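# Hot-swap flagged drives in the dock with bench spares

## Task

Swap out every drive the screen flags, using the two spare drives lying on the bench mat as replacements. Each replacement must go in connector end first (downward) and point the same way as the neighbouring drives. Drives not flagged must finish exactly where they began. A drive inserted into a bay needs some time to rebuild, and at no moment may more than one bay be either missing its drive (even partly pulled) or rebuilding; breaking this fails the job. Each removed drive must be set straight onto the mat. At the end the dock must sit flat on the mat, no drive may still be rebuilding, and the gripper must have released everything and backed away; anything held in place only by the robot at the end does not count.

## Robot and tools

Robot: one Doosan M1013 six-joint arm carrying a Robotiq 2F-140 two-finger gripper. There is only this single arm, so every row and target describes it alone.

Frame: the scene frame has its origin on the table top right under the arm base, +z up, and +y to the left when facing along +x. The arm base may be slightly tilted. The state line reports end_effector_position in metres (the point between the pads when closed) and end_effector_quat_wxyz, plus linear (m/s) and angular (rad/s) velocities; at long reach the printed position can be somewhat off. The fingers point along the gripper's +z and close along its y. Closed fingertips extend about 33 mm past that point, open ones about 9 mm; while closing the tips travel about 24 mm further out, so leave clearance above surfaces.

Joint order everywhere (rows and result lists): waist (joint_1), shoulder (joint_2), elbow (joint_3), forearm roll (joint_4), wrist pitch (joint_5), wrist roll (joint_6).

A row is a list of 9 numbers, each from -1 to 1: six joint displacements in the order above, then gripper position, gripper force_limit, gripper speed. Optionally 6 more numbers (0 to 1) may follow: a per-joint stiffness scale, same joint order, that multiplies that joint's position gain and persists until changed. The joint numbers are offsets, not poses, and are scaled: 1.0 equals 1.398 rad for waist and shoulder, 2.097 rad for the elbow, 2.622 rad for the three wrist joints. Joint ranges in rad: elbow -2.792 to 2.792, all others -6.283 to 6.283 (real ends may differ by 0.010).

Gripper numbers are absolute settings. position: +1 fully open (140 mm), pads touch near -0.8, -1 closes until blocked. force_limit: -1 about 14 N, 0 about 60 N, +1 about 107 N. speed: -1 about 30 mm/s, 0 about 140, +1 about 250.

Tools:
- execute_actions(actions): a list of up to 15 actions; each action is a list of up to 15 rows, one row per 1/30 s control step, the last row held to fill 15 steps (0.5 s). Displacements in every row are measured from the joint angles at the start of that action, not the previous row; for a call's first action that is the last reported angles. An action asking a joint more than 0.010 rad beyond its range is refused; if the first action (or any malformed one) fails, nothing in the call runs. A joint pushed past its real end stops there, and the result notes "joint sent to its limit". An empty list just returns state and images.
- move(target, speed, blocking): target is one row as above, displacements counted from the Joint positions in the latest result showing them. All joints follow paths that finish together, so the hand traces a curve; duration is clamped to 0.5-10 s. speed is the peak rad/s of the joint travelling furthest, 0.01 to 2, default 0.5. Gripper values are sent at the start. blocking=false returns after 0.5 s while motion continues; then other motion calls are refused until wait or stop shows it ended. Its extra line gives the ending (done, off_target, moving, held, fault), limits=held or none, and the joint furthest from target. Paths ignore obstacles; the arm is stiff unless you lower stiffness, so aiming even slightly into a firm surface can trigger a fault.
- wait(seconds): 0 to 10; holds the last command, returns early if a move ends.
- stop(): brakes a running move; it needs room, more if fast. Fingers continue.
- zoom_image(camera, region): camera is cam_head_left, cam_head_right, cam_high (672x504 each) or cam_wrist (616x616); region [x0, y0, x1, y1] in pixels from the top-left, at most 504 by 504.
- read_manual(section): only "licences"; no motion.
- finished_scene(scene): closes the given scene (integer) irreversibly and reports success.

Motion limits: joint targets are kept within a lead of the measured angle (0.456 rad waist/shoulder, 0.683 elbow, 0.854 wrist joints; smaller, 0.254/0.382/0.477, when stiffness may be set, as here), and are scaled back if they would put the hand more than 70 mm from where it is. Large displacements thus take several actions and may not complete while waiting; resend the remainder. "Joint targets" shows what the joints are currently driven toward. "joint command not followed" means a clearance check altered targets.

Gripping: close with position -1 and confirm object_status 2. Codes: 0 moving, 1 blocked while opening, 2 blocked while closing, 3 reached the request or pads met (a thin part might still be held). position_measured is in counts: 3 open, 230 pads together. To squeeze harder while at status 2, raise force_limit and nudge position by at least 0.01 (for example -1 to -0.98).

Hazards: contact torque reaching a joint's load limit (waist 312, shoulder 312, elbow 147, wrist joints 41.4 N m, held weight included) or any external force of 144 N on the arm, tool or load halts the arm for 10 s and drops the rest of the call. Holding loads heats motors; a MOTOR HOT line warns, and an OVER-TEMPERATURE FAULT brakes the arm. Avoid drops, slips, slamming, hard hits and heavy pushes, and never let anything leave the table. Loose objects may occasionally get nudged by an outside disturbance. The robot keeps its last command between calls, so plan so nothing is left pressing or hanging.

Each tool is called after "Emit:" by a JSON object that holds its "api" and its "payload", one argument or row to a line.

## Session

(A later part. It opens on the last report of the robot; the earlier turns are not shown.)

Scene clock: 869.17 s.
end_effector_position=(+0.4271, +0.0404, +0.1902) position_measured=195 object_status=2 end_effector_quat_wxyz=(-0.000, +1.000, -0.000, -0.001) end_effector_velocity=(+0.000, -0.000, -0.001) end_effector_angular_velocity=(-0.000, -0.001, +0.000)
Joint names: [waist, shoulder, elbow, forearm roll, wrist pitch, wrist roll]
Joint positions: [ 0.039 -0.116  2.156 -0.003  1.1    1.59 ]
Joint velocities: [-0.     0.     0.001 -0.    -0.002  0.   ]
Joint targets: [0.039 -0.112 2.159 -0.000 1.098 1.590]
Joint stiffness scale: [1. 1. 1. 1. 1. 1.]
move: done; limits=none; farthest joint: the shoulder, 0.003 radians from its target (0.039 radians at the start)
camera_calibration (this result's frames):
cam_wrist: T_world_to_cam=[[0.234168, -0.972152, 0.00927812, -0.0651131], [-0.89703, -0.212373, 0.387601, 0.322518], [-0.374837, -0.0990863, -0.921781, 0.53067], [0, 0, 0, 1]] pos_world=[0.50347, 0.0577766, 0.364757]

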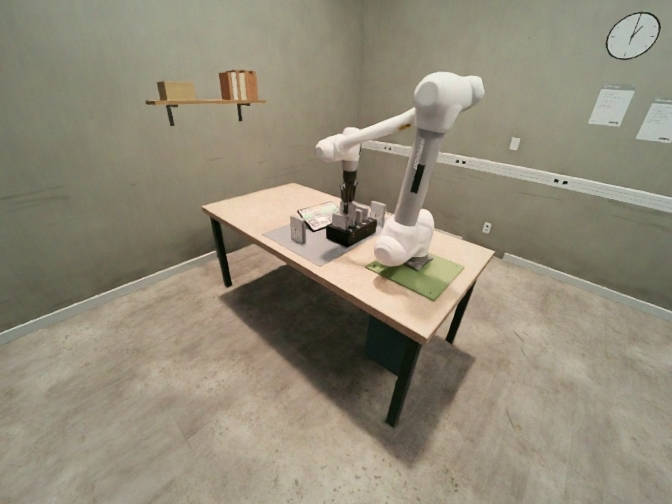

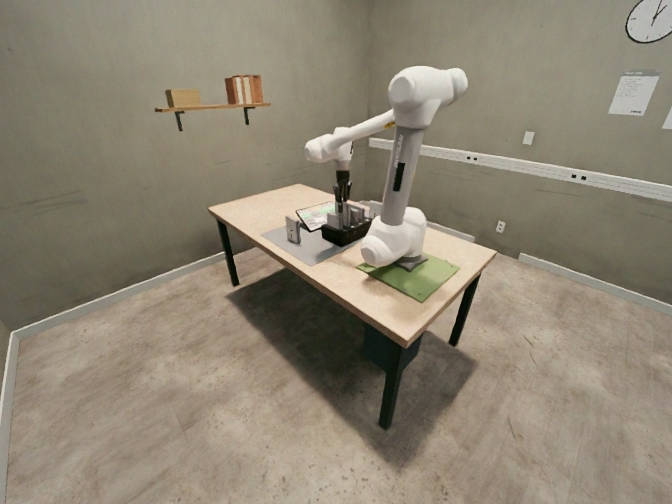

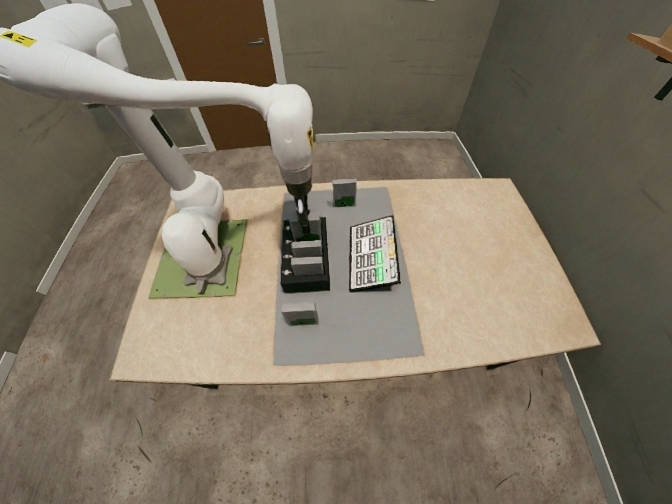

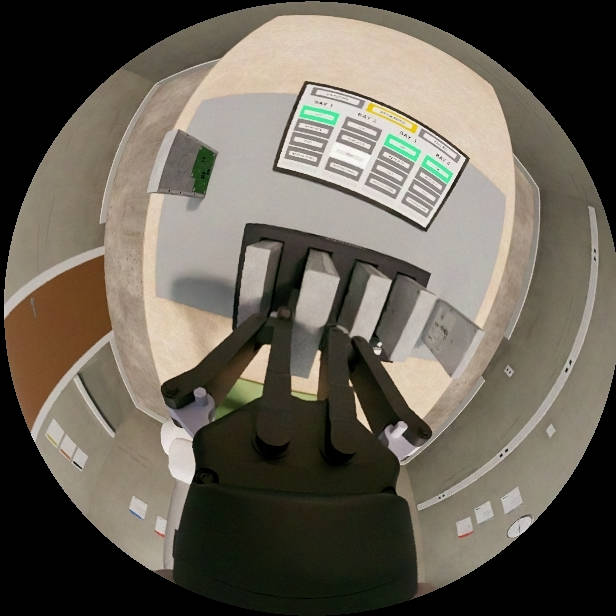

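Emit:
{"api": "move", "payload": {
  "target": [0, 0.0488, 0.0368, 0, -0.0539, 0, -1, 0.6, 0],
  "speed": 0.08
}}

Emit:
{"api": "zoom_image", "payload": {
  "camera": "cam_wrist",
  "region": [220, 40, 520, 340]
}}

Scene clock: 882.90 s.
end_effector_position=(+0.4281, +0.0401, +0.1315) position_measured=196 object_status=2 end_effector_quat_wxyz=(+0.001, +1.000, +0.000, +0.000) end_effector_velocity=(+0.001, +0.000, -0.000) end_effector_angular_velocity=(+0.000, -0.001, +0.000)
Joint names: [waist, shoulder, elbow, forearm roll, wrist pitch, wrist roll]
Joint positions: [ 0.039 -0.055  2.225 -0.005  0.969  1.59 ]
Joint velocities: [ 0.     0.001 -0.001 -0.    -0.001  0.   ]
Joint targets: [0.039 -0.047 2.233 -0.003 0.959 1.590]
Joint stiffness scale: [1. 1. 1. 1. 1. 1.]
move: off_target; limits=none; farthest joint: the wrist pitch, 0.011 radians from its target (0.141 radians at the start)
camera_calibration (this result's frames):
cam_wrist: T_world_to_cam=[[0.235661, -0.97177, 0.0112161, -0.066039], [-0.897461, -0.213184, 0.386156, 0.346574], [-0.372864, -0.101068, -0.922365, 0.476157], [0, 0, 0, 1]] pos_world=[0.504141, 0.0578337, 0.3061]

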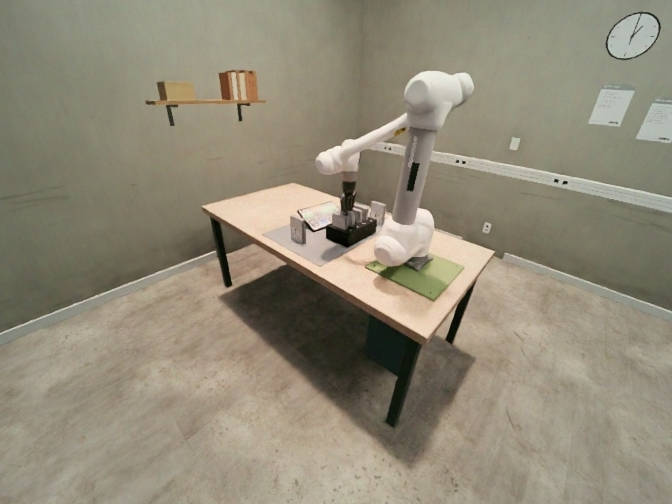

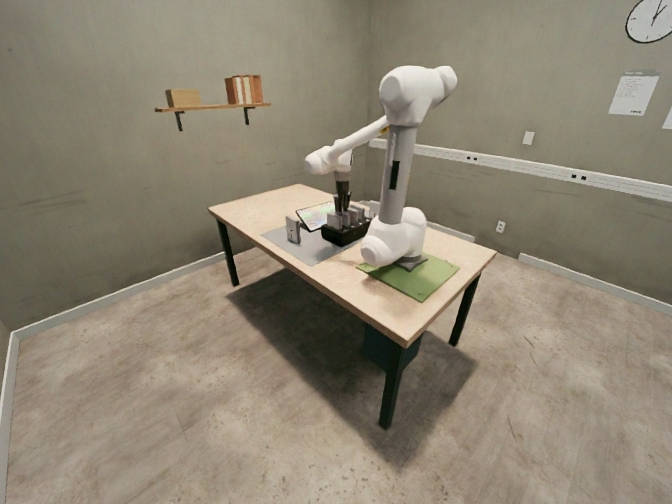

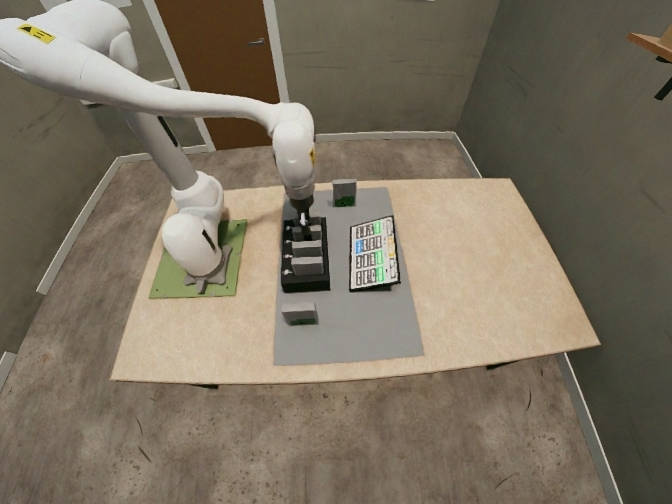

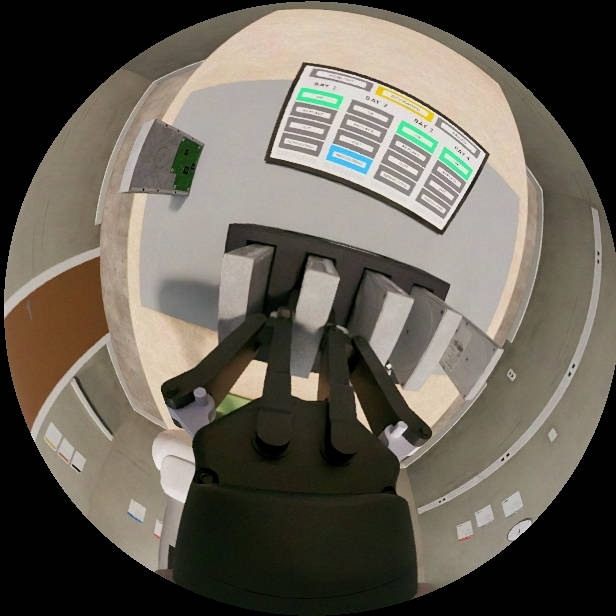

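Region (220, 40, 520, 340) of cam_wrist's 616x616 image, scaled by 1.680, with more detail than that image has.

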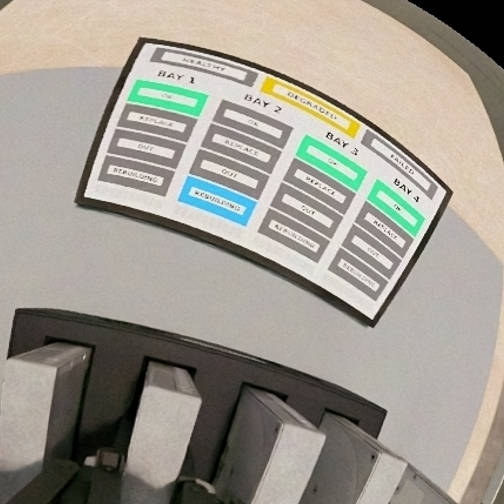

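Rebuilding. Release and lift clear.

Emit:
{"api": "execute_actions", "payload": {
  "actions": [
    [[0,0,0,0,0,0,-0.2,0.5,0]],
    [[0,0,0,0,0,0,-0.2,0.5,0]]
  ]
}}

Emit:
{"api": "move", "payload": {
  "target": [0, -0.0944, -0.1054, 0, 0.1357, 0, -0.2, 0.5, 0],
  "speed": 0.4
}}

Emit:
{"api": "wait", "payload": {
  "seconds": 10
}}

Emit:
{"api": "wait", "payload": {
  "seconds": 10
}}

Emit:
{"api": "wait", "payload": {
  "seconds": 10
}}

Scene clock: 891.77 s.
end_effector_position=(+0.4283, +0.0400, +0.1319) position_measured=154 object_status=3 end_effector_quat_wxyz=(+0.001, +1.000, +0.001, +0.001) end_effector_velocity=(+0.000, +0.000, +0.000) end_effector_angular_velocity=(+0.000, -0.001, -0.000)
Joint names: [waist, shoulder, elbow, forearm roll, wrist pitch, wrist roll]
Joint positions: [ 0.039 -0.056  2.224 -0.005  0.97   1.59 ]
Joint velocities: [ 0.  0. -0.  0. -0.  0.]
Joint targets: [0.039 -0.056 2.224 -0.005 0.970 1.590]
Joint stiffness scale: [1. 1. 1. 1. 1. 1.]
camera_calibration (this result's frames):
cam_wrist: T_world_to_cam=[[0.235729, -0.971753, 0.0113401, -0.0661754], [-0.897472, -0.213204, 0.386118, 0.346605], [-0.372794, -0.101197, -0.92238, 0.476614], [0, 0, 0, 1]] pos_world=[0.504347, 0.0578236, 0.306539]

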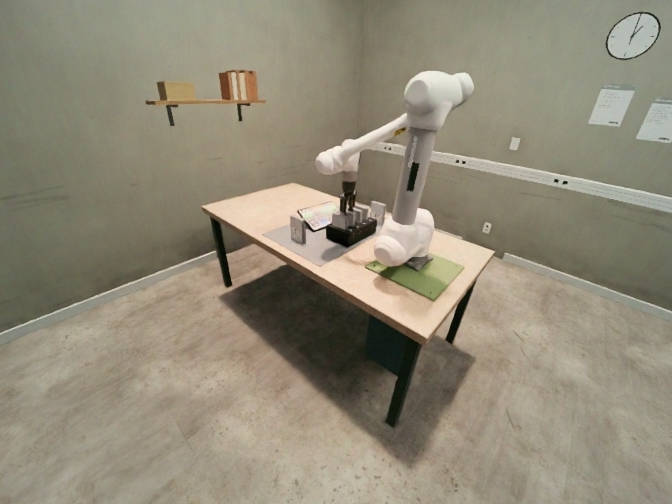

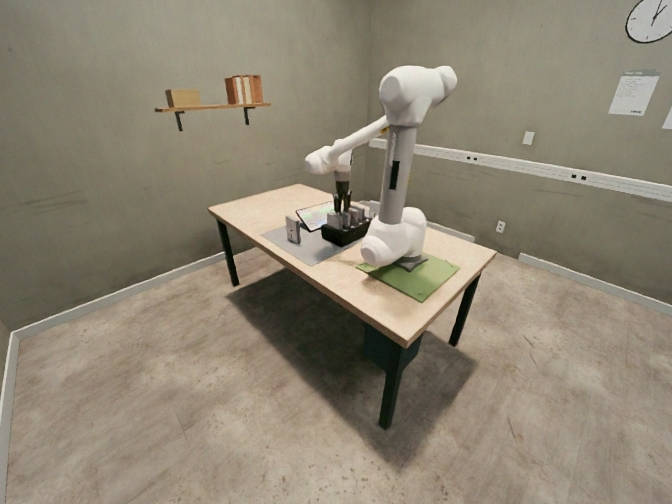

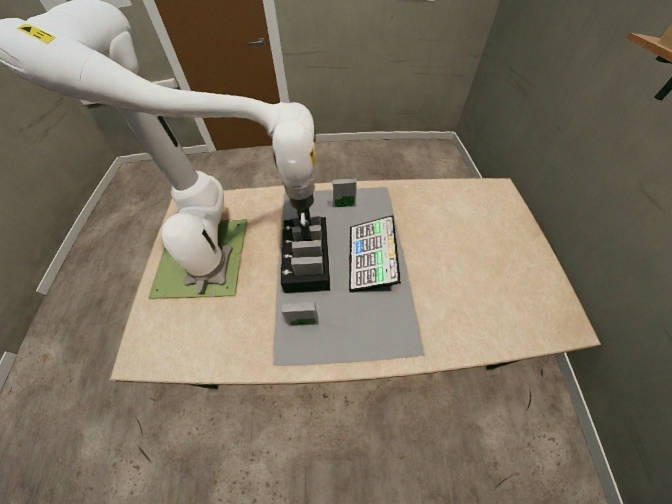

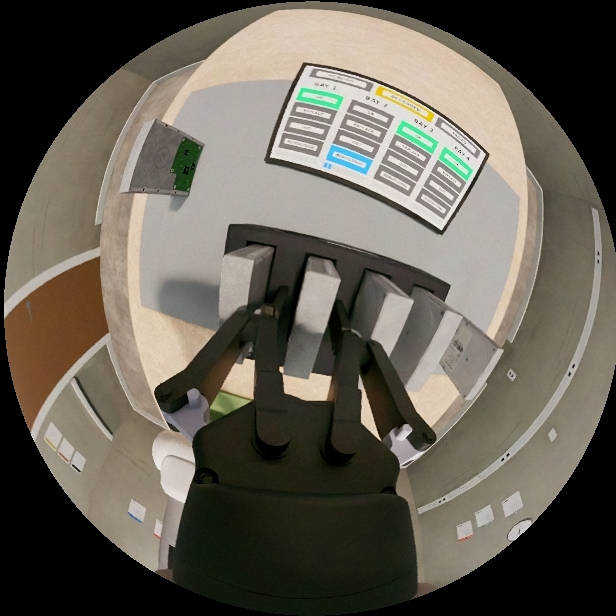

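Scene clock: 893.23 s.
end_effector_position=(+0.4268, +0.0393, +0.2979) position_measured=154 object_status=3 end_effector_quat_wxyz=(+0.001, +1.000, -0.000, -0.003) end_effector_velocity=(-0.001, -0.000, +0.000) end_effector_angular_velocity=(-0.000, +0.002, +0.000)
Joint names: [waist, shoulder, elbow, forearm roll, wrist pitch, wrist roll]
Joint positions: [ 0.039 -0.184  2.006 -0.005  1.323  1.59 ]
Joint velocities: [ 0.    -0.    -0.     0.     0.003 -0.   ]
Joint targets: [0.039 -0.188 2.003 -0.005 1.326 1.590]
Joint stiffness scale: [1. 1. 1. 1. 1. 1.]
move: done; limits=none; farthest joint: the shoulder, 0.004 radians from its target (0.132 radians at the start)
camera_calibration (this result's frames):
cam_wrist: T_world_to_cam=[[0.23414, -0.972145, 0.0106, -0.0675391], [-0.895149, -0.211316, 0.392497, 0.278013], [-0.379324, -0.101388, -0.919692, 0.631131], [0, 0, 0, 1]] pos_world=[0.50408, 0.0570797, 0.472043]

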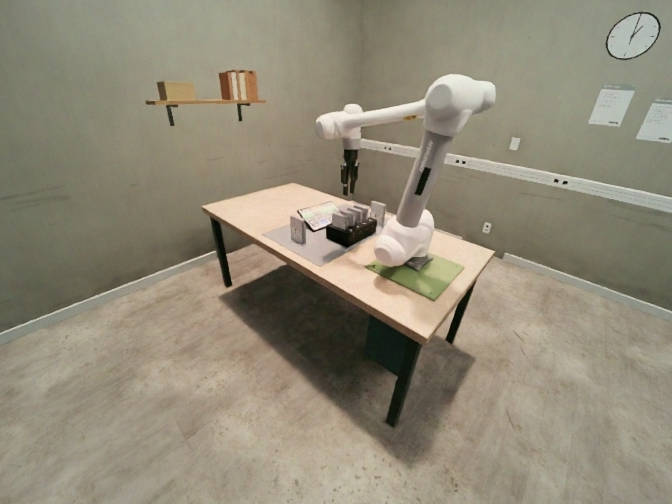

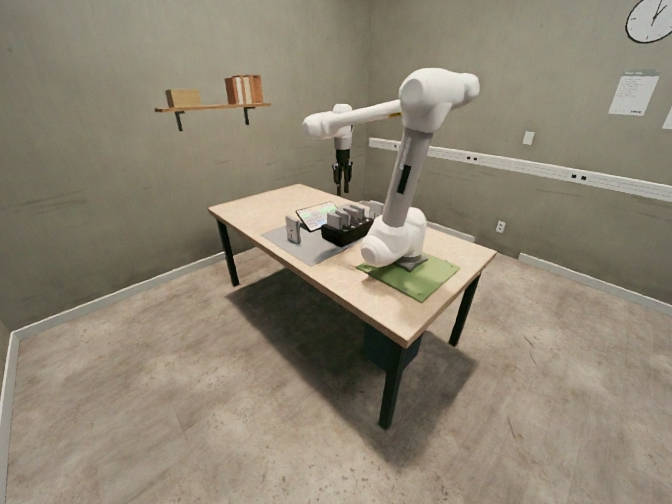

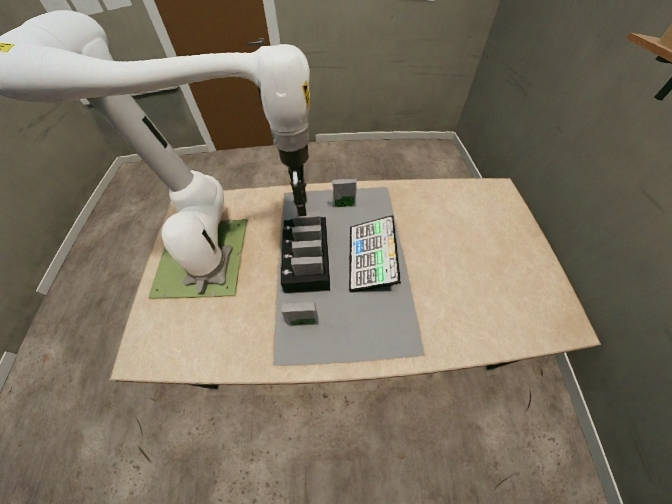

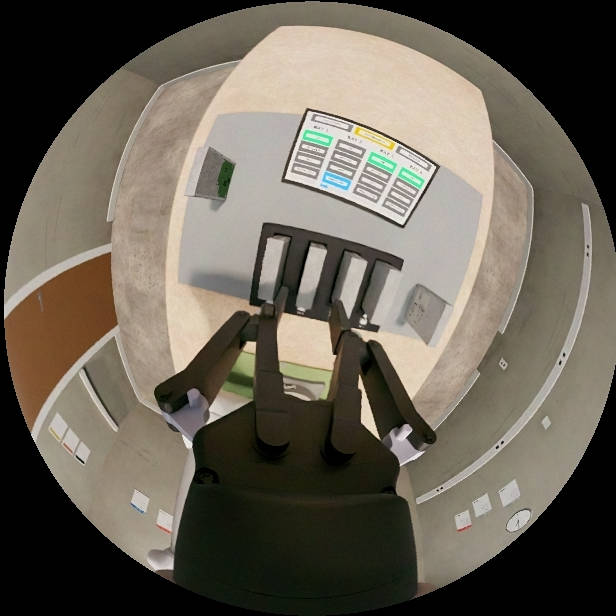

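Scene clock: 903.23 s.
end_effector_position=(+0.4268, +0.0393, +0.2980) position_measured=154 object_status=3 end_effector_quat_wxyz=(+0.001, +1.000, -0.000, -0.003) end_effector_velocity=(-0.001, +0.000, -0.001) end_effector_angular_velocity=(+0.000, +0.001, +0.000)
Joint names: [waist, shoulder, elbow, forearm roll, wrist pitch, wrist roll]
Joint positions: [ 0.039 -0.184  2.006 -0.005  1.324  1.59 ]
Joint velocities: [-0.    -0.     0.001  0.     0.    -0.   ]
Joint targets: [0.039 -0.188 2.003 -0.005 1.326 1.590]
Joint stiffness scale: [1. 1. 1. 1. 1. 1.]
wait: 10.00 s; at rest by 0.17 s
camera_calibration (this result's frames):
cam_wrist: T_world_to_cam=[[0.234141, -0.972145, 0.010551, -0.06751], [-0.89506, -0.211313, 0.3927, 0.277844], [-0.379532, -0.101391, -0.919606, 0.631182], [0, 0, 0, 1]] pos_world=[0.504048, 0.057079, 0.472041]

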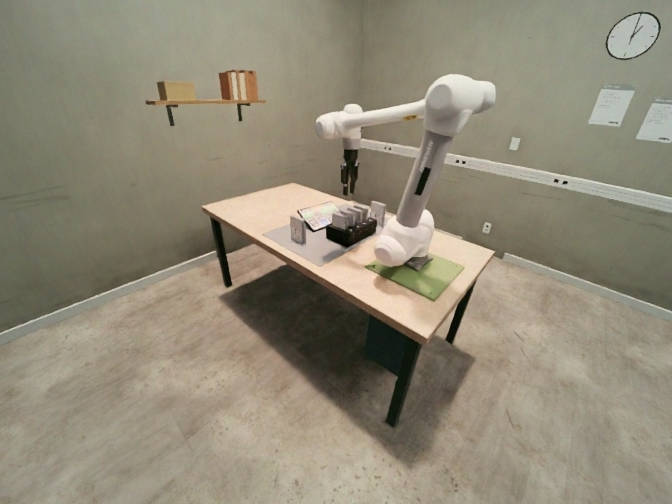

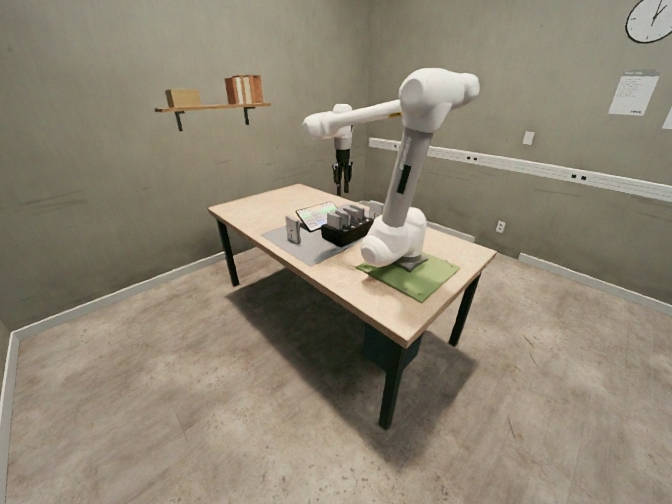

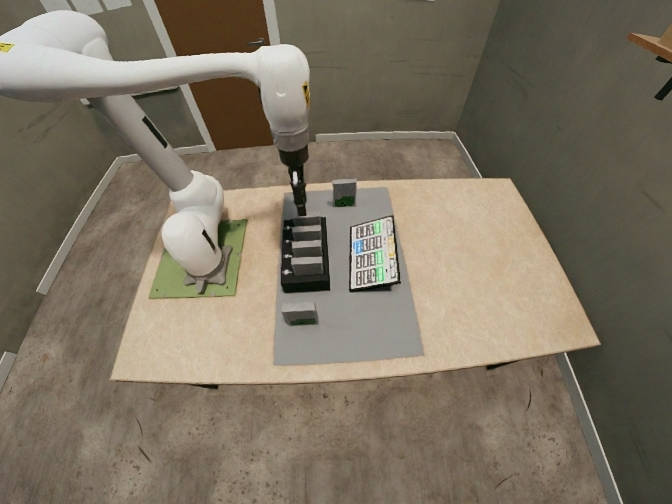

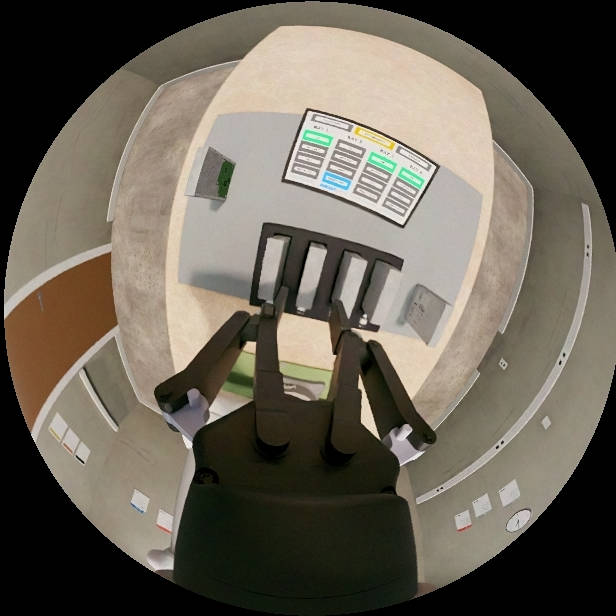

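Scene clock: 913.23 s.
end_effector_position=(+0.4268, +0.0393, +0.2980) position_measured=154 object_status=3 end_effector_quat_wxyz=(+0.001, +1.000, -0.000, -0.003) end_effector_velocity=(+0.000, +0.000, +0.000) end_effector_angular_velocity=(+0.000, -0.001, +0.000)
Joint names: [waist, shoulder, elbow, forearm roll, wrist pitch, wrist roll]
Joint positions: [ 0.039 -0.184  2.006 -0.005  1.324  1.59 ]
Joint velocities: [-0.    -0.    -0.001  0.    -0.001 -0.   ]
Joint targets: [0.039 -0.188 2.003 -0.005 1.326 1.590]
Joint stiffness scale: [1. 1. 1. 1. 1. 1.]
wait: 10.00 s; at rest by 0.17 s
camera_calibration (this result's frames):
cam_wrist: T_world_to_cam=[[0.234141, -0.972145, 0.010551, -0.0675099], [-0.895061, -0.211313, 0.3927, 0.277844], [-0.379532, -0.101391, -0.919606, 0.631183], [0, 0, 0, 1]] pos_world=[0.504048, 0.057079, 0.472042]

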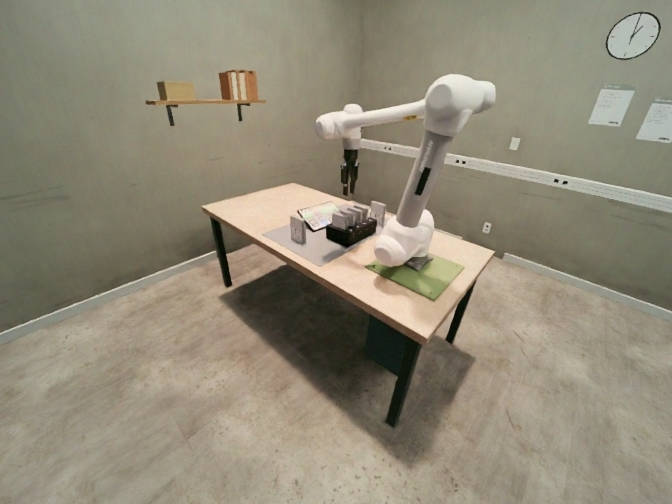

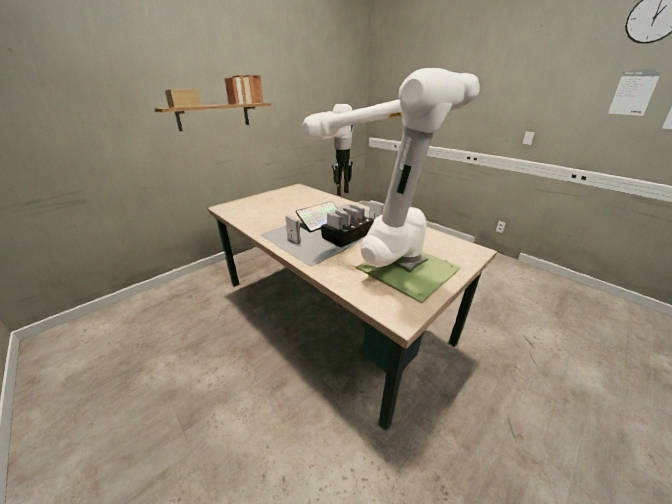

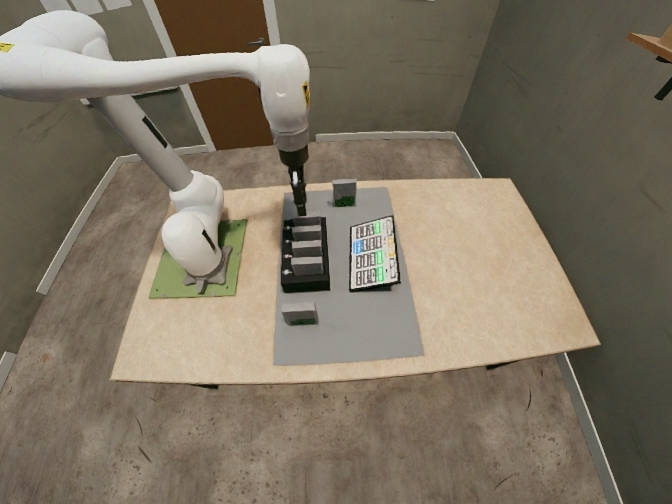

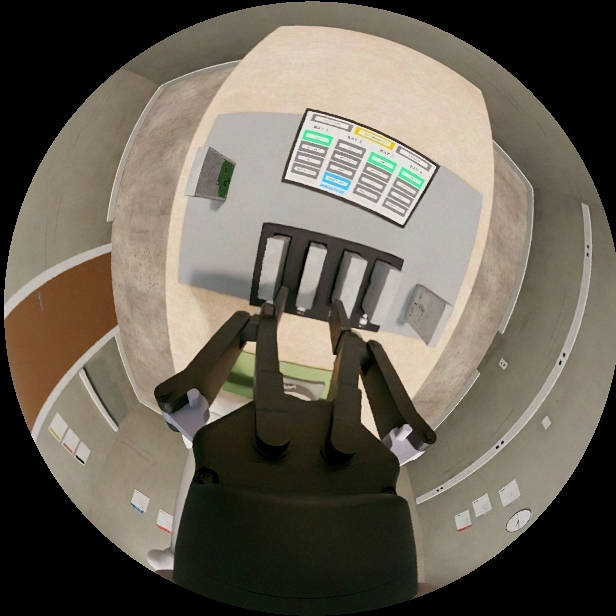

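Scene clock: 923.23 s.
end_effector_position=(+0.4268, +0.0393, +0.2980) position_measured=154 object_status=3 end_effector_quat_wxyz=(+0.001, +1.000, -0.000, -0.003) end_effector_velocity=(-0.000, +0.000, -0.000) end_effector_angular_velocity=(+0.000, +0.000, -0.000)
Joint names: [waist, shoulder, elbow, forearm roll, wrist pitch, wrist roll]
Joint positions: [ 0.039 -0.184  2.006 -0.005  1.324  1.59 ]
Joint velocities: [ 0.  0.  0.  0. -0.  0.]
Joint targets: [0.039 -0.188 2.003 -0.005 1.326 1.590]
Joint stiffness scale: [1. 1. 1. 1. 1. 1.]
wait: 10.00 s; at rest by 0.17 s
camera_calibration (this result's frames):
cam_wrist: T_world_to_cam=[[0.234142, -0.972145, 0.0105514, -0.0675104], [-0.895061, -0.211313, 0.392699, 0.277845], [-0.379531, -0.101391, -0.919606, 0.631183], [0, 0, 0, 1]] pos_world=[0.504049, 0.057079, 0.472043]

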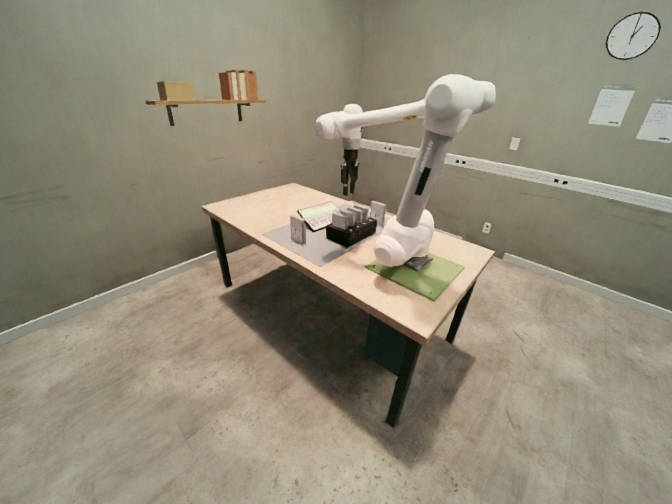

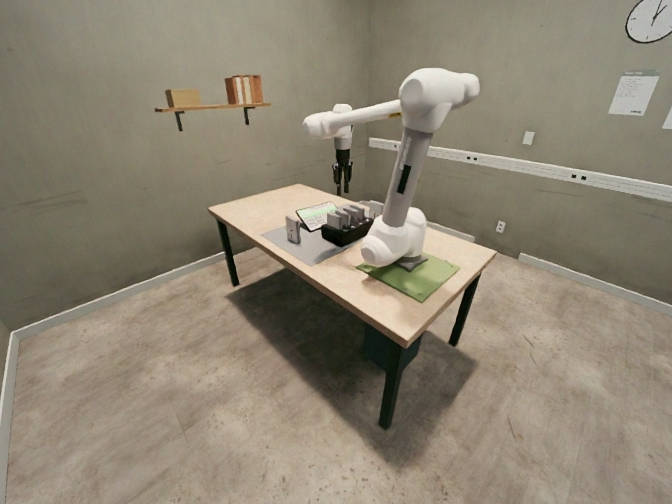

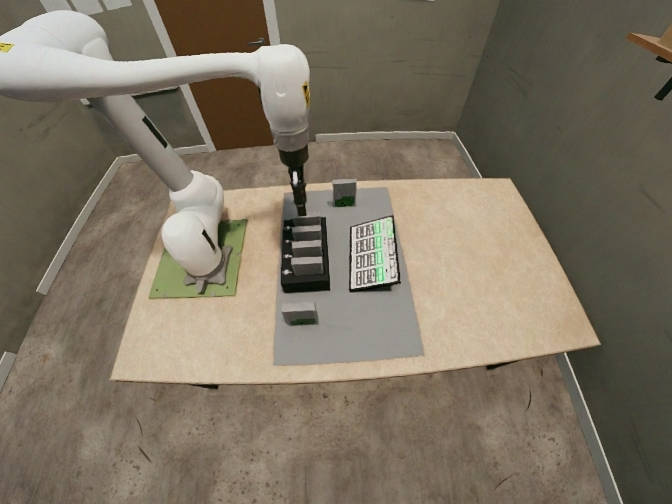

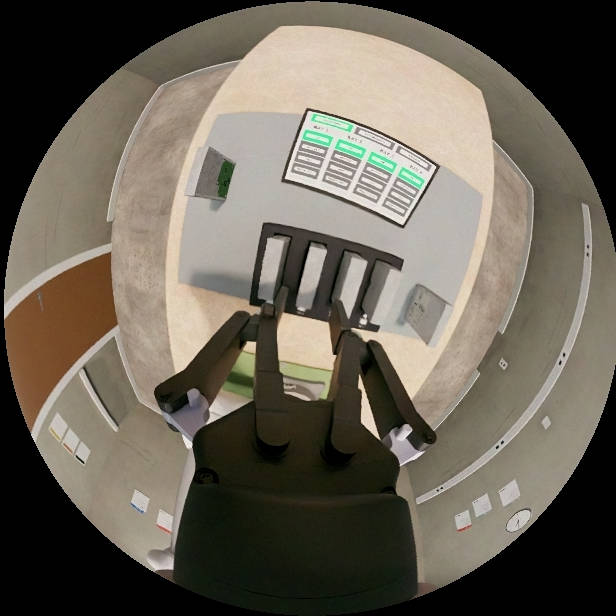

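All green.

Emit:
{"api": "finished_scene", "payload": {
  "scene": 1
}}

The scene is finished: the task was done.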